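## Task

Close the lid of the tip box labelled E10 and press it until it latches. Both other lids have to finish fully open, and all three boxes must remain flat and seated between the locators of their holder plates. The result only counts if it holds without the robot touching anything, so release the part and pull the grippers away at the end.

## Robot and tools

Setup: two arms, left_arm and right_arm, each with a two-finger parallel gripper and a wrist camera (cam_left_wrist and cam_right_wrist, both 672x504). Holder plates H1, H2 and H3 sit on the table, ordered from the robot's left to its right. Each plate holds one loose tip box between locators. A box's ID is printed on a white sticker on its front wall. A lid latches once its front edge has been pushed fully down. Either arm may be used, and the idle one may be parked out of the way. Something may occasionally pull briefly on a part the gripper is holding.

Frame: all poses are in one scene frame with its origin on the table top midway between the arms. +x points out over the table, +z points up, and left_arm is on the +y side. The arm names do not tell you which side of a picture is which. Reported hand positions can be a little off, more so at long reach.

Gripper axes: the fingers point along the gripper's +z and open and close along its y. end_effector_position is the point between the closed finger pads, roughly 2 cm short of the fingertips. Closing pushes the tips about 10 mm further along +z.

execute_actions(actions, pictures). actions is a list holding one item or nothing.
- [] only returns the current state.
- {"rows": [[...]], "steps": n} is an action. n is 1 to 15 control steps of 1/30 s each (default 15). Each row is used for one step, and the final row repeats if there are fewer rows than steps.
- {"steps": n} alone is a wait of up to 300 steps, counted from the previous result, so reply time is included.
A refused call sends nothing. pictures (boolean) switches the camera images on or off; by default they are included.

Row layout, used by both execute_actions and move: one flat list of 16 numbers covering both arms. The first 8 are left_arm: x, y, z in metres, then the quaternion qw, qx, qy, qz (w first), then the opening. The next 8 are the same for right_arm. These are absolute target poses in the scene frame, not offsets. Opening runs from -1 (closed) to +1 (fully open, 0.084 m). A call is refused if any target lies more than 0.6 m from that arm's last reported position along any of its gripper's axes. To hold an arm still, repeat its exact last reported position and quaternion and the opening it should keep. To keep an orientation, resend the same quaternion rather than copying a reported one that may have drifted.

move(target, speed). target is one 16-number row as above. Each gripper travels a straight line toward its pose, and both paths end at the same moment. A move lasts between 0.5 and 10 s and stops short of the target if 10 s is not enough. speed is the top speed in m/s, 0.002 to 0.5, default 0.25; turning is limited to twice that in rad/s. Rotations take the shorter way. Openings are sent when the move starts. The move does not avoid obstacles or the other arm. The hand lags behind the path, can wander off it, and can exceed the speed, especially with the arm almost straight. The result adds a move: line with the ending (done, off_target, moving, held, fault) and any limits that acted, and gives each gripper's distance from its target. If only one arm is named, the other one finished. limits=paced means a pose was clipped. limits=held means some steps were blocked, after which the arm may move much faster than speed.

wait(seconds): 0 to 10 s, sends nothing new, returns a normal result. zoom_image(camera, region): a closer view of the latest image from one camera; region is [x0, y0, x1, y1] in pixels from the top-left, at most 504 by 504. finished_scene(scene): ends scene 1 or 2 and cannot be undone; its result reports success and gives the next task.

Motion behaviour: each step, the commanded pose is clipped to within 70 mm and 16 degrees of the measured pose, and position has priority over orientation. After an action ends an arm only continues to its last clipped pose, so far targets may need several calls; check the reported pose. Elbows never reach fully straight.

Results: a state line per arm with position, quaternion and velocities; grip_measured, the actual finger opening on the command scale; a Hand target line showing the pose the controller is driving toward; pose unreachable if a clearance check altered or blocked an arm's command, with HELD on the affected steps. To grip, command an opening well below grip_measured; a larger gap squeezes harder, up to about 24 N per pad.

Cautions: do not let anything leave the table, and do not drop, slam, or push hard on things. Keep the arms from colliding or pressing on each other. If contact torque reaches a joint's limit (waist and shoulder 46.5, elbow and forearm roll 27.9, wrist pitch and wrist roll 18.6 N m), the arm backs off and freezes for 10 s. Holding loads heats motors: MOTOR HOT appears at 65 °C, and at 80 °C the arm is braked (OVER-TEMPERATURE FAULT). Faster contact hits harder, and aiming deeper past a contact presses harder. Smooth, efficient motion is preferred.

Each tool is called as name(argument=value, ...), one argument or row to a line, values as JSON.

## Session

execute_actions(
  actions=[],
)

Scene clock: 0.00 s of 7200.00 s.
left_arm: end_effector_position=(+0.2694, +0.5477, +0.2837) grip_measured=+1.00 end_effector_quat_wxyz=(+0.381, -0.137, +0.859, -0.313) end_effector_velocity=(-0.000, +0.001, +0.000) end_effector_angular_velocity=(+0.002, -0.000, +0.001) | right_arm: end_effector_position=(+0.1781, -0.4293, +0.1882) grip_measured=+1.00 end_effector_quat_wxyz=(+0.286, +0.051, +0.861, +0.418) end_effector_velocity=(-0.000, +0.000, -0.000) end_effector_angular_velocity=(-0.000, -0.000, -0.000)
Joint positions: left_arm=[ 1.339 -0.534 -0.537 -1.047  1.4   -1.934  0.084] | right_arm=[-1.514 -0.571 -0.287  0.545  1.793  1.494  0.084]
Joint velocities: left_arm=[ 0.001 -0.001 -0.     0.001 -0.    -0.    -0.   ] | right_arm=[-0. -0.  0. -0. -0. -0.  0.]
Motor temperatures (°C, as the motors report them): left_arm=[31 31 29 32 35 36] | right_arm=[33 33 32 32 33 31]
Hand target (left_arm): +0.269, +0.548, +0.284; +0.381, -0.137, +0.859, -0.313
Hand target (right_arm): +0.178, -0.429, +0.188; +0.286, +0.051, +0.861, +0.418

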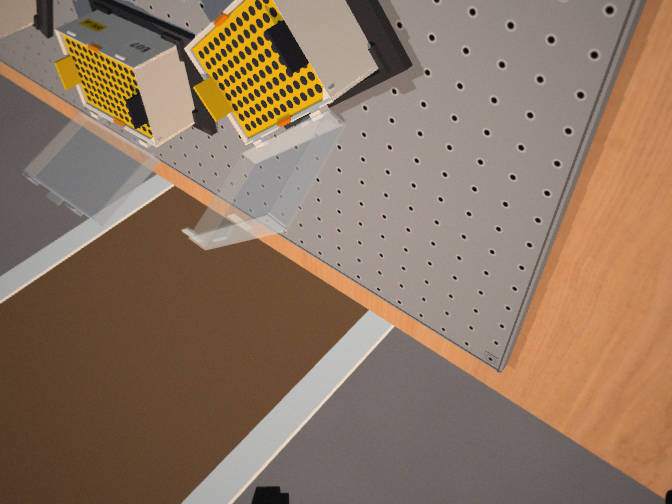

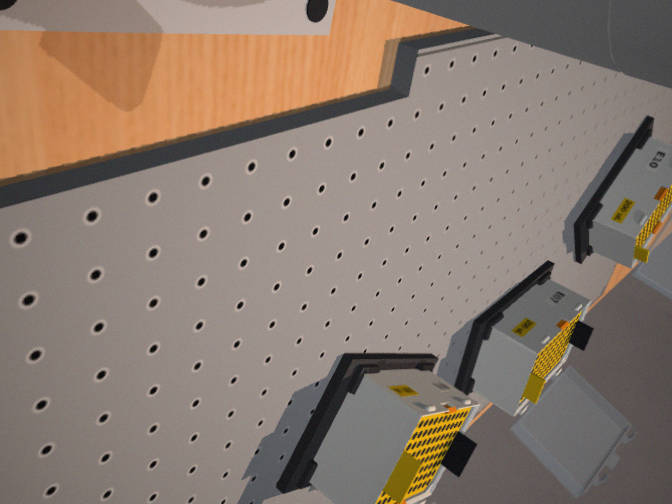

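move(
  target=[0.3,0.3,0.32,0.3,0,0.954,0,1,0.1781,-0.4293,0.1882,0.286,0.051,0.861,0.418,1],
)

Scene clock: 10.13 s of 7200.00 s.
left_arm: end_effector_position=(+0.3009, +0.3007, +0.3204) grip_measured=+1.00 end_effector_quat_wxyz=(+0.301, +0.000, +0.954, +0.003) end_effector_velocity=(-0.001, -0.001, -0.002) end_effector_angular_velocity=(+0.009, +0.006, +0.006) | right_arm: end_effector_position=(+0.1781, -0.4293, +0.1882) grip_measured=+1.00 end_effector_quat_wxyz=(+0.286, +0.051, +0.861, +0.418) end_effector_velocity=(-0.000, -0.000, +0.000) end_effector_angular_velocity=(-0.001, -0.001, +0.000)
Joint positions: left_arm=[-0.106 -0.999 -0.408  0.241  0.832 -3.554  0.084] | right_arm=[-1.514 -0.571 -0.287  0.545  1.793  1.496  0.084]
Joint velocities: left_arm=[-0.011  0.006 -0.002  0.018  0.008 -0.021 -0.   ] | right_arm=[-0.    -0.001 -0.    -0.     0.    -0.001  0.   ]
Motor temperatures (°C, as the motors report them): left_arm=[31 31 33 32 35 36] | right_arm=[33 33 35 32 33 31]
Hand target (left_arm): +0.301, +0.301, +0.320; +0.301, +0.000, +0.954, +0.003
Hand target (right_arm): +0.178, -0.429, +0.188; +0.286, +0.051, +0.861, +0.418
Off the commanded pose (left_arm): 0.001 m, 0 deg.
Off the commanded pose (right_arm): 0.000 m, 0 deg.
After step 90, 4.83 s passed at rest.
move: done
camera_calibration (this result's frames):
cam_left_wrist: T_world_to_cam=[[0.00515953, 0.99992, 0.011577, -0.271374], [0.822801, -0.0108245, 0.568226, -0.355714], [0.568306, 0.00659376, -0.822791, 0.222356], [0, 0, 0, 1]] pos_world=[0.167716, 0.266036, 0.38822]
cam_right_wrist: T_world_to_cam=[[-0.148208, 0.644488, 0.750113, 0.2003], [0.846233, -0.309872, 0.433438, -0.29421], [0.511785, 0.69901, -0.499462, 0.430021], [0, 0, 0, 1]] pos_world=[0.0585776, -0.520847, 0.192054]

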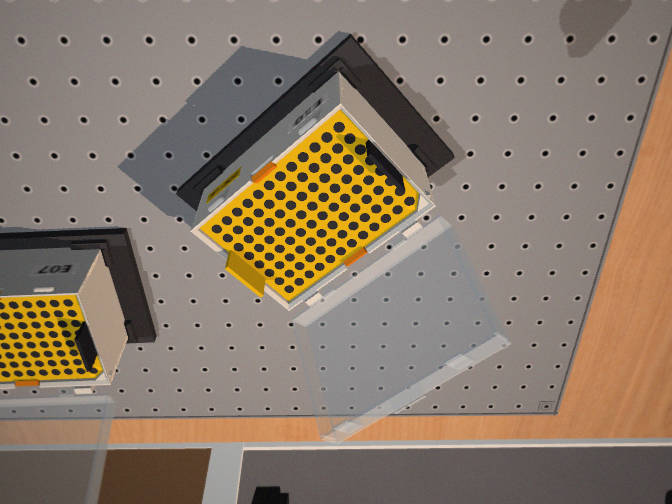

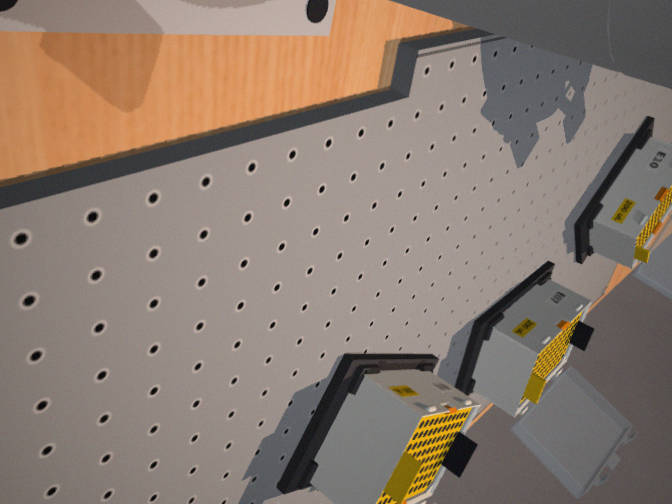

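move(
  target=[0.5,0.363,0.2,0.3,0,0.954,0,-1,0.1781,-0.4293,0.1882,0.286,0.051,0.861,0.418,1],
)

move(
  target=[0.5,0.363,0.125,0.3,0,0.954,0,-1,0.1781,-0.4293,0.1882,0.286,0.051,0.861,0.418,1],
  speed=0.1,
)

move(
  target=[0.37,0.268,0.125,0.3,0,0.954,0,-1,0.1781,-0.4293,0.1882,0.286,0.051,0.861,0.418,1],
  speed=0.05,
)

Scene clock: 25.60 s of 7200.00 s.
left_arm: end_effector_position=(+0.4991, +0.3627, +0.1997) grip_measured=-1.00 end_effector_quat_wxyz=(+0.300, +0.001, +0.954, -0.001) end_effector_velocity=(+0.001, +0.001, -0.002) end_effector_angular_velocity=(-0.001, +0.003, +0.000) | right_arm: end_effector_position=(+0.1781, -0.4293, +0.1882) grip_measured=+1.00 end_effector_quat_wxyz=(+0.286, +0.051, +0.861, +0.418) end_effector_velocity=(-0.000, -0.000, -0.000) end_effector_angular_velocity=(-0.001, +0.000, -0.000)
Joint positions: left_arm=[ 0.182 -0.07  -0.7    0.039  0.161 -3.192  0.   ] | right_arm=[-1.514 -0.571 -0.287  0.545  1.793  1.496  0.084]
Joint velocities: left_arm=[ 0.001  0.008 -0.005 -0.008  0.     0.007  0.   ] | right_arm=[ 0.    -0.    -0.    -0.    -0.001 -0.     0.   ]
Motor temperatures (°C, as the motors report them): left_arm=[31 31 36 32 36 36] | right_arm=[33 33 38 32 33 31]
Hand target (left_arm): +0.499, +0.363, +0.199; +0.299, +0.001, +0.954, -0.001
Hand target (right_arm): +0.178, -0.429, +0.188; +0.286, +0.051, +0.861, +0.418
Off the commanded pose (left_arm): 0.001 m, 0 deg.
Off the commanded pose (right_arm): 0.000 m, 0 deg.
After step 90, 10.80 s passed at rest.
move: done
camera_calibration (this result's frames):
cam_left_wrist: T_world_to_cam=[[0.007658, 0.999961, 0.00449376, -0.332813], [0.824525, -0.00885693, 0.565757, -0.450617], [0.565774, -0.000627345, -0.82456, 0.0142247], [0, 0, 0, 1]] pos_world=[0.366046, 0.328818, 0.268165]
cam_right_wrist: T_world_to_cam=[[-0.148206, 0.644489, 0.750112, 0.200299], [0.846233, -0.309874, 0.433438, -0.294211], [0.511786, 0.699008, -0.499463, 0.430021], [0, 0, 0, 1]] pos_world=[0.0585776, -0.520847, 0.192054]

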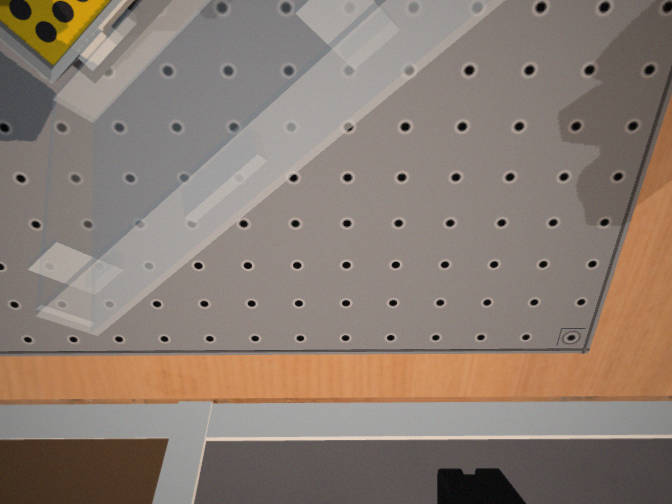

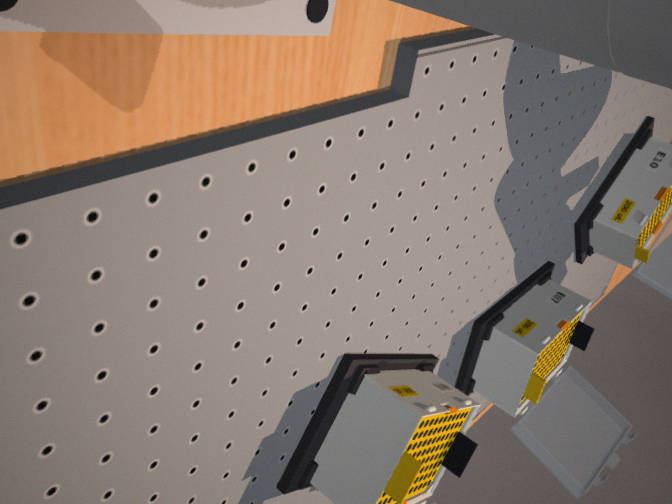

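Scene clock: 26.77 s of 7200.00 s.
left_arm: end_effector_position=(+0.4999, +0.3629, +0.1257) grip_measured=-1.00 end_effector_quat_wxyz=(+0.300, +0.001, +0.954, -0.003) end_effector_velocity=(+0.000, -0.000, -0.003) end_effector_angular_velocity=(+0.002, +0.000, +0.001) | right_arm: end_effector_position=(+0.1781, -0.4293, +0.1882) grip_measured=+1.00 end_effector_quat_wxyz=(+0.286, +0.051, +0.861, +0.418) end_effector_velocity=(+0.000, -0.000, +0.000) end_effector_angular_velocity=(-0.002, -0.001, +0.001)
Joint positions: left_arm=[ 0.201  0.118 -0.655  0.122 -0.073 -3.26   0.   ] | right_arm=[-1.514 -0.571 -0.287  0.545  1.793  1.496  0.084]
Joint velocities: left_arm=[ 0.02   0.01  -0.003  0.113 -0.007 -0.095  0.   ] | right_arm=[ 0.    -0.001  0.     0.    -0.    -0.001 -0.   ]
Motor temperatures (°C, as the motors report them): left_arm=[31 31 36 32 36 36] | right_arm=[33 33 38 32 33 31]
Hand target (left_arm): +0.500, +0.363, +0.125; +0.300, +0.001, +0.954, -0.003
Hand target (right_arm): +0.178, -0.429, +0.188; +0.286, +0.051, +0.861, +0.418
Off the commanded pose (left_arm): 0.001 m, 0 deg.
Off the commanded pose (right_arm): 0.000 m, 0 deg.
move: done
camera_calibration (this result's frames):
cam_left_wrist: T_world_to_cam=[[0.00969672, 0.999953, 0.000978556, -0.333242], [0.82426, -0.00854704, 0.566146, -0.409335], [0.566128, -0.00468318, -0.824304, -0.0459863], [0, 0, 0, 1]] pos_world=[0.366664, 0.329512, 0.194163]
cam_right_wrist: T_world_to_cam=[[-0.148206, 0.644489, 0.750112, 0.200299], [0.846233, -0.309874, 0.433438, -0.294211], [0.511786, 0.699007, -0.499463, 0.430021], [0, 0, 0, 1]] pos_world=[0.0585776, -0.520847, 0.192054]

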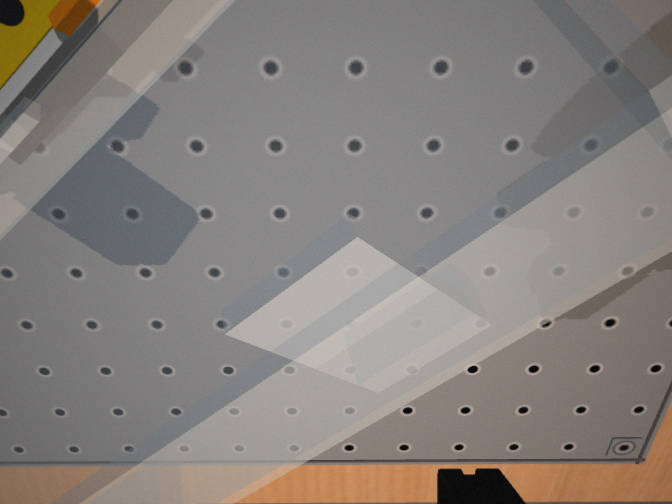

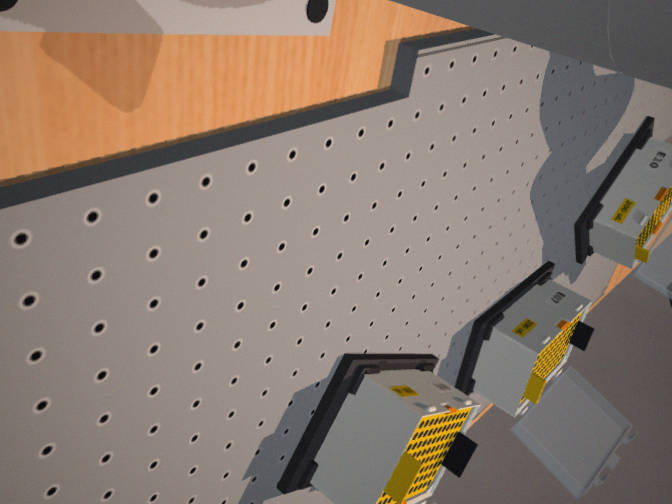

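Scene clock: 30.50 s of 7200.00 s.
left_arm: end_effector_position=(+0.3700, +0.2683, +0.1254) grip_measured=-1.00 end_effector_quat_wxyz=(+0.297, +0.000, +0.955, -0.000) end_effector_velocity=(-0.001, -0.001, -0.001) end_effector_angular_velocity=(+0.006, -0.028, +0.004) | right_arm: end_effector_position=(+0.1781, -0.4293, +0.1882) grip_measured=+1.00 end_effector_quat_wxyz=(+0.286, +0.051, +0.861, +0.418) end_effector_velocity=(-0.000, +0.000, +0.000) end_effector_angular_velocity=(+0.002, +0.000, +0.000)
Joint positions: left_arm=[ 0.079 -0.23  -0.392  1.255  0.07  -4.493  0.   ] | right_arm=[-1.514 -0.571 -0.287  0.545  1.793  1.496  0.084]
Joint velocities: left_arm=[ 0.006  0.009 -0.023  0.216  0.002 -0.21   0.   ] | right_arm=[-0.     0.    -0.    -0.     0.001  0.001 -0.   ]
Motor temperatures (°C, as the motors report them): left_arm=[31 31 35 32 36 36] | right_arm=[33 33 39 32 33 31]
Hand target (left_arm): +0.370, +0.268, +0.125; +0.299, +0.000, +0.954, +0.000
Hand target (right_arm): +0.178, -0.429, +0.188; +0.286, +0.051, +0.861, +0.418
Off the commanded pose (left_arm): 0.001 m, 0 deg.
Off the commanded pose (right_arm): 0.000 m, 0 deg.
move: done
camera_calibration (this result's frames):
cam_left_wrist: T_world_to_cam=[[0.00682867, 0.999958, 0.00610981, -0.237017], [0.827474, -0.00908116, 0.561431, -0.303415], [0.561463, 0.00122188, -0.827501, 0.0274069], [0, 0, 0, 1]] pos_world=[0.237299, 0.234218, 0.194474]
cam_right_wrist: T_world_to_cam=[[-0.148206, 0.644489, 0.750112, 0.200299], [0.846233, -0.309874, 0.433438, -0.294211], [0.511786, 0.699007, -0.499463, 0.430021], [0, 0, 0, 1]] pos_world=[0.0585776, -0.520847, 0.192054]

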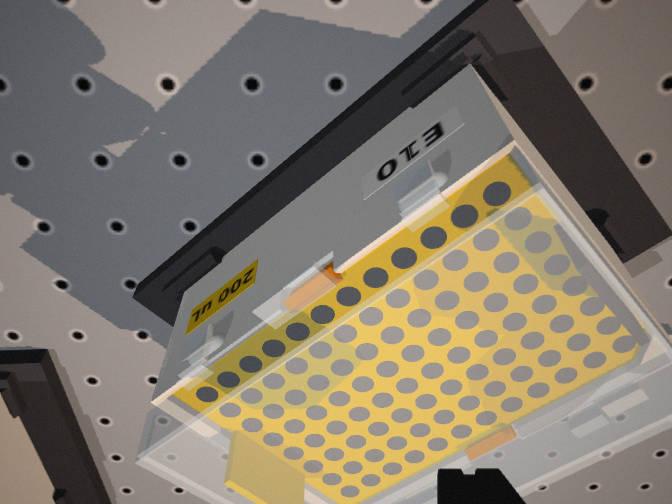

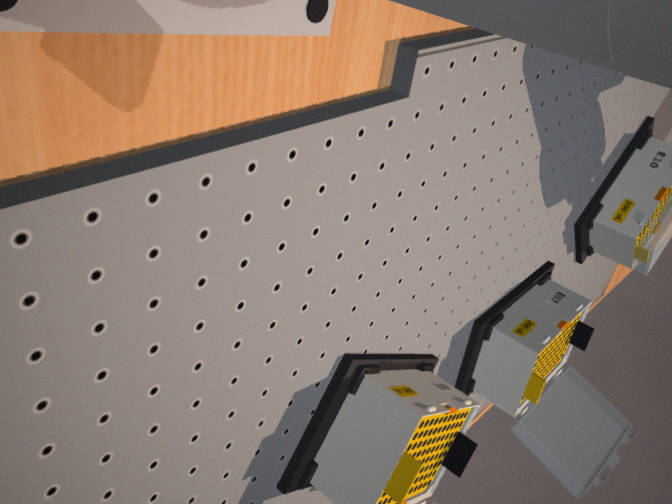

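move(
  target=[0.33,0.235,0.14,0.3,0,0.954,0,-1,0.1781,-0.4293,0.1882,0.286,0.051,0.861,0.418,1],
  speed=0.1,
)

move(
  target=[0.33,0.235,0.09,0.3,0,0.954,0,-1,0.1781,-0.4293,0.1882,0.286,0.051,0.861,0.418,1],
  speed=0.03,
)

move(
  target=[0.25,0.35,0.25,0.3,0,0.954,0,-1,0.1781,-0.4293,0.1882,0.286,0.051,0.861,0.418,1],
)

Scene clock: 37.63 s of 7200.00 s.
left_arm: end_effector_position=(+0.3303, +0.2352, +0.1399) grip_measured=-1.00 end_effector_quat_wxyz=(+0.301, -0.000, +0.954, +0.000) end_effector_velocity=(-0.002, -0.001, +0.000) end_effector_angular_velocity=(+0.002, +0.011, -0.000) | right_arm: end_effector_position=(+0.1781, -0.4293, +0.1882) grip_measured=+1.00 end_effector_quat_wxyz=(+0.286, +0.051, +0.861, +0.418) end_effector_velocity=(-0.000, -0.000, -0.000) end_effector_angular_velocity=(-0.000, -0.001, +0.001)
Joint positions: left_arm=[-0.107 -0.41  -0.279  1.052  0.2   -4.436  0.   ] | right_arm=[-1.514 -0.571 -0.287  0.545  1.793  1.496  0.084]
Joint velocities: left_arm=[-0.012 -0.007  0.004 -0.053  0.013  0.044  0.   ] | right_arm=[-0.     0.001 -0.    -0.    -0.    -0.002 -0.   ]
Motor temperatures (°C, as the motors report them): left_arm=[31 31 35 32 36 36] | right_arm=[33 33 39 32 33 31]
Hand target (left_arm): +0.330, +0.235, +0.140; +0.300, +0.000, +0.954, +0.000
Hand target (right_arm): +0.178, -0.429, +0.188; +0.286, +0.051, +0.861, +0.418
Off the commanded pose (left_arm): 0.000 m, 0 deg.
Off the commanded pose (right_arm): 0.000 m, 0 deg.
After step 90, 3.10 s passed at rest.
move: done
camera_calibration (this result's frames):
cam_left_wrist: T_world_to_cam=[[0.00574172, 0.999961, 0.00674089, -0.203457], [0.823423, -0.00855274, 0.567364, -0.278669], [0.567399, 0.00229296, -0.82344, 0.0589886], [0, 0, 0, 1]] pos_world=[0.197161, 0.200931, 0.208052]
cam_right_wrist: T_world_to_cam=[[-0.148205, 0.644489, 0.750112, 0.200299], [0.846233, -0.309874, 0.433438, -0.294211], [0.511786, 0.699007, -0.499463, 0.430021], [0, 0, 0, 1]] pos_world=[0.0585776, -0.520847, 0.192054]

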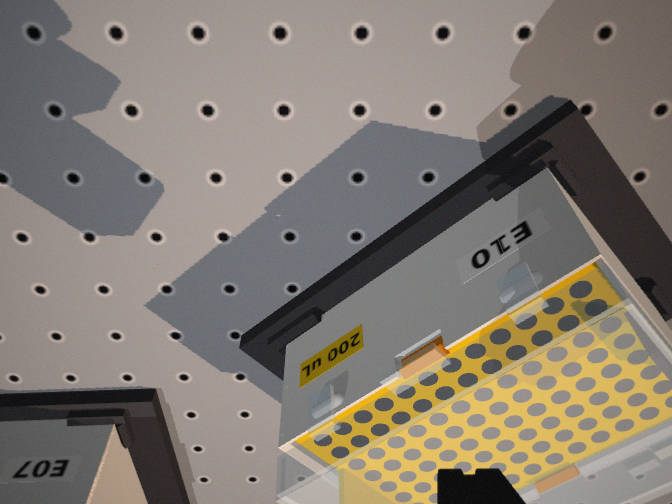

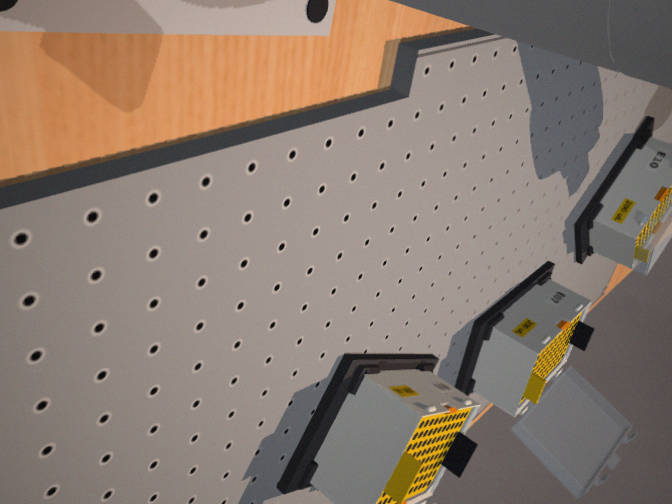

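Scene clock: 39.63 s of 7200.00 s.
left_arm: end_effector_position=(+0.3440, +0.2312, +0.1085) grip_measured=-1.00 end_effector_quat_wxyz=(+0.319, -0.002, +0.948, -0.005) end_effector_velocity=(+0.002, -0.000, -0.001) end_effector_angular_velocity=(-0.007, -0.017, -0.000) | right_arm: end_effector_position=(+0.1781, -0.4293, +0.1882) grip_measured=+1.00 end_effector_quat_wxyz=(+0.286, +0.051, +0.861, +0.418) end_effector_velocity=(+0.000, +0.000, -0.000) end_effector_angular_velocity=(+0.003, +0.001, -0.000)
Joint positions: left_arm=[-0.067 -0.212 -0.407  1.674  0.15  -5.035  0.   ] | right_arm=[-1.514 -0.571 -0.287  0.545  1.793  1.496  0.084]
Joint velocities: left_arm=[-0.     0.011 -0.014  0.098 -0.    -0.1    0.   ] | right_arm=[ 0.     0.001  0.    -0.     0.001  0.002 -0.   ]
Motor temperatures (°C, as the motors report them): left_arm=[31 31 34 32 36 36] | right_arm=[33 33 40 32 33 31]
Hand target (left_arm): +0.329, +0.235, +0.091; +0.300, +0.000, +0.954, -0.000
Hand target (right_arm): +0.178, -0.429, +0.188; +0.286, +0.051, +0.861, +0.418
Off the commanded pose (left_arm): 0.024 m, 2 deg.
Off the commanded pose (right_arm): 0.000 m, 0 deg.
move: off_target (left_arm)
camera_calibration (this result's frames):
cam_left_wrist: T_world_to_cam=[[0.00612385, 0.99997, -0.00482248, -0.198136], [0.800655, -0.0020139, 0.599122, -0.269276], [0.599094, -0.00753008, -0.800643, 0.0142101], [0, 0, 0, 1]] pos_world=[0.208298, 0.197695, 0.171751]
cam_right_wrist: T_world_to_cam=[[-0.148206, 0.644489, 0.750112, 0.200299], [0.846233, -0.309874, 0.433438, -0.294211], [0.511787, 0.699007, -0.499463, 0.430021], [0, 0, 0, 1]] pos_world=[0.0585776, -0.520847, 0.192054]

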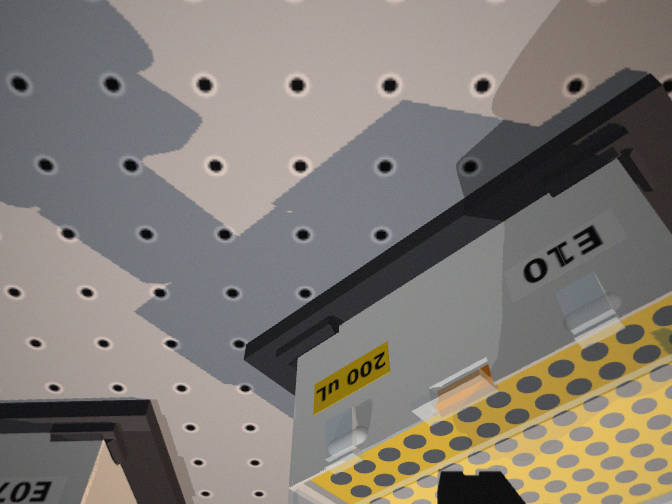

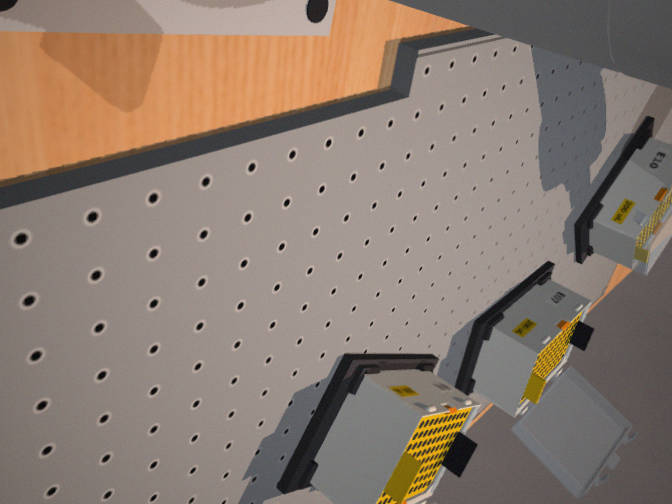

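Scene clock: 40.77 s of 7200.00 s.
left_arm: end_effector_position=(+0.3129, +0.2869, +0.1670) grip_measured=-1.00 end_effector_quat_wxyz=(+0.384, -0.004, +0.923, -0.007) end_effector_velocity=(+0.000, +0.000, +0.001) end_effector_angular_velocity=(-0.000, -0.003, +0.001) | right_arm: end_effector_position=(+0.1781, -0.4293, +0.1882) grip_measured=+1.00 end_effector_quat_wxyz=(+0.286, +0.051, +0.861, +0.418) end_effector_velocity=(-0.000, -0.000, +0.000) end_effector_angular_velocity=(-0.002, -0.001, +0.000)
Joint positions: left_arm=[ 0.152 -0.67  -0.12   1.415  0.023 -4.601  0.   ] | right_arm=[-1.514 -0.571 -0.287  0.545  1.793  1.496  0.084]
Joint velocities: left_arm=[ 0.001 -0.003  0.    -0.001  0.     0.001  0.   ] | right_arm=[-0.    -0.    -0.    -0.    -0.    -0.001  0.   ]
Motor temperatures (°C, as the motors report them): left_arm=[31 31 34 32 36 36] | right_arm=[33 33 40 32 33 31]
Hand target (left_arm): +0.313, +0.287, +0.167; +0.384, -0.004, +0.923, -0.007
Hand target (right_arm): +0.178, -0.429, +0.188; +0.286, +0.051, +0.861, +0.418
Off the commanded pose (left_arm): 0.122 m, 10 deg; position clipped at the last step of the last action.
Off the commanded pose (right_arm): 0.000 m, 0 deg.
move: held (left_arm); limits=paced,held; held on 14 of 34 steps (left_arm), including the last (left_arm)
pose unreachable (left arm): on one or more control steps of this call this arm could not follow its commanded pose, so it was not sent that pose on those steps. On the call's last step it was still not sent that pose. It may still have moved: this result reports where it is.
cause: the commanded pose would bring two parts of the arm too close to each other (joints 2 (shoulder) to 4 (forearm roll) lie between them).
camera_calibration (this result's frames):
cam_left_wrist: T_world_to_cam=[[0.00217709, 0.99996, -0.00872518, -0.251523], [0.711083, 0.00458672, 0.703093, -0.270504], [0.703105, -0.00773502, -0.711044, 0.0327198], [0, 0, 0, 1]] pos_world=[0.169893, 0.253006, 0.21126]
cam_right_wrist: T_world_to_cam=[[-0.148206, 0.644489, 0.750112, 0.200299], [0.846233, -0.309874, 0.433438, -0.294211], [0.511787, 0.699008, -0.499463, 0.43002], [0, 0, 0, 1]] pos_world=[0.0585776, -0.520847, 0.192054]

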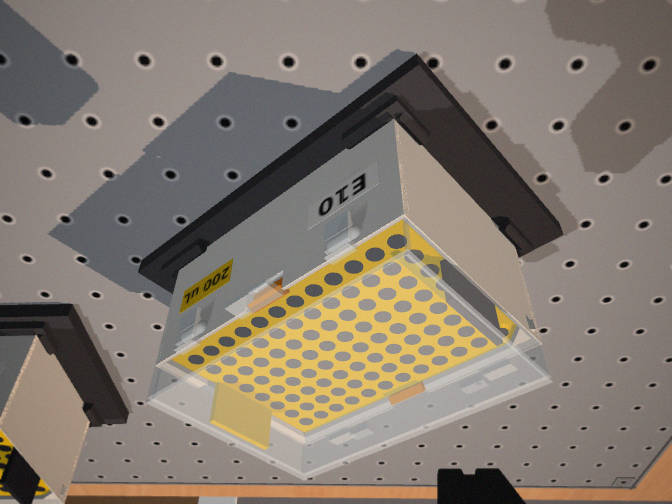

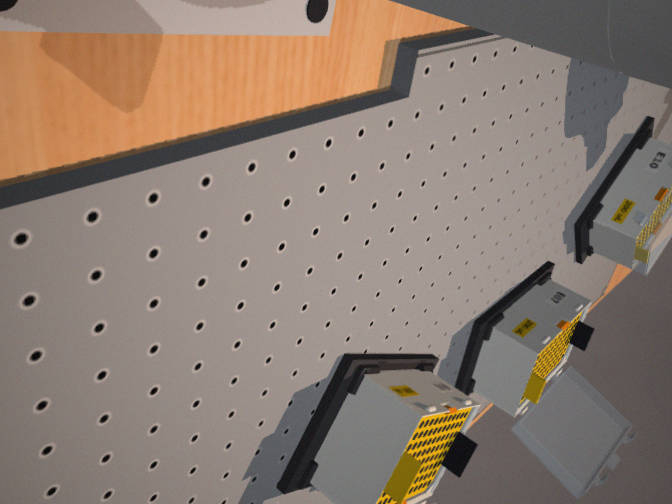

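Clips overlap the front wall; looks latched.

finished_scene(
  scene=1,
)

The scene is finished: the task was done.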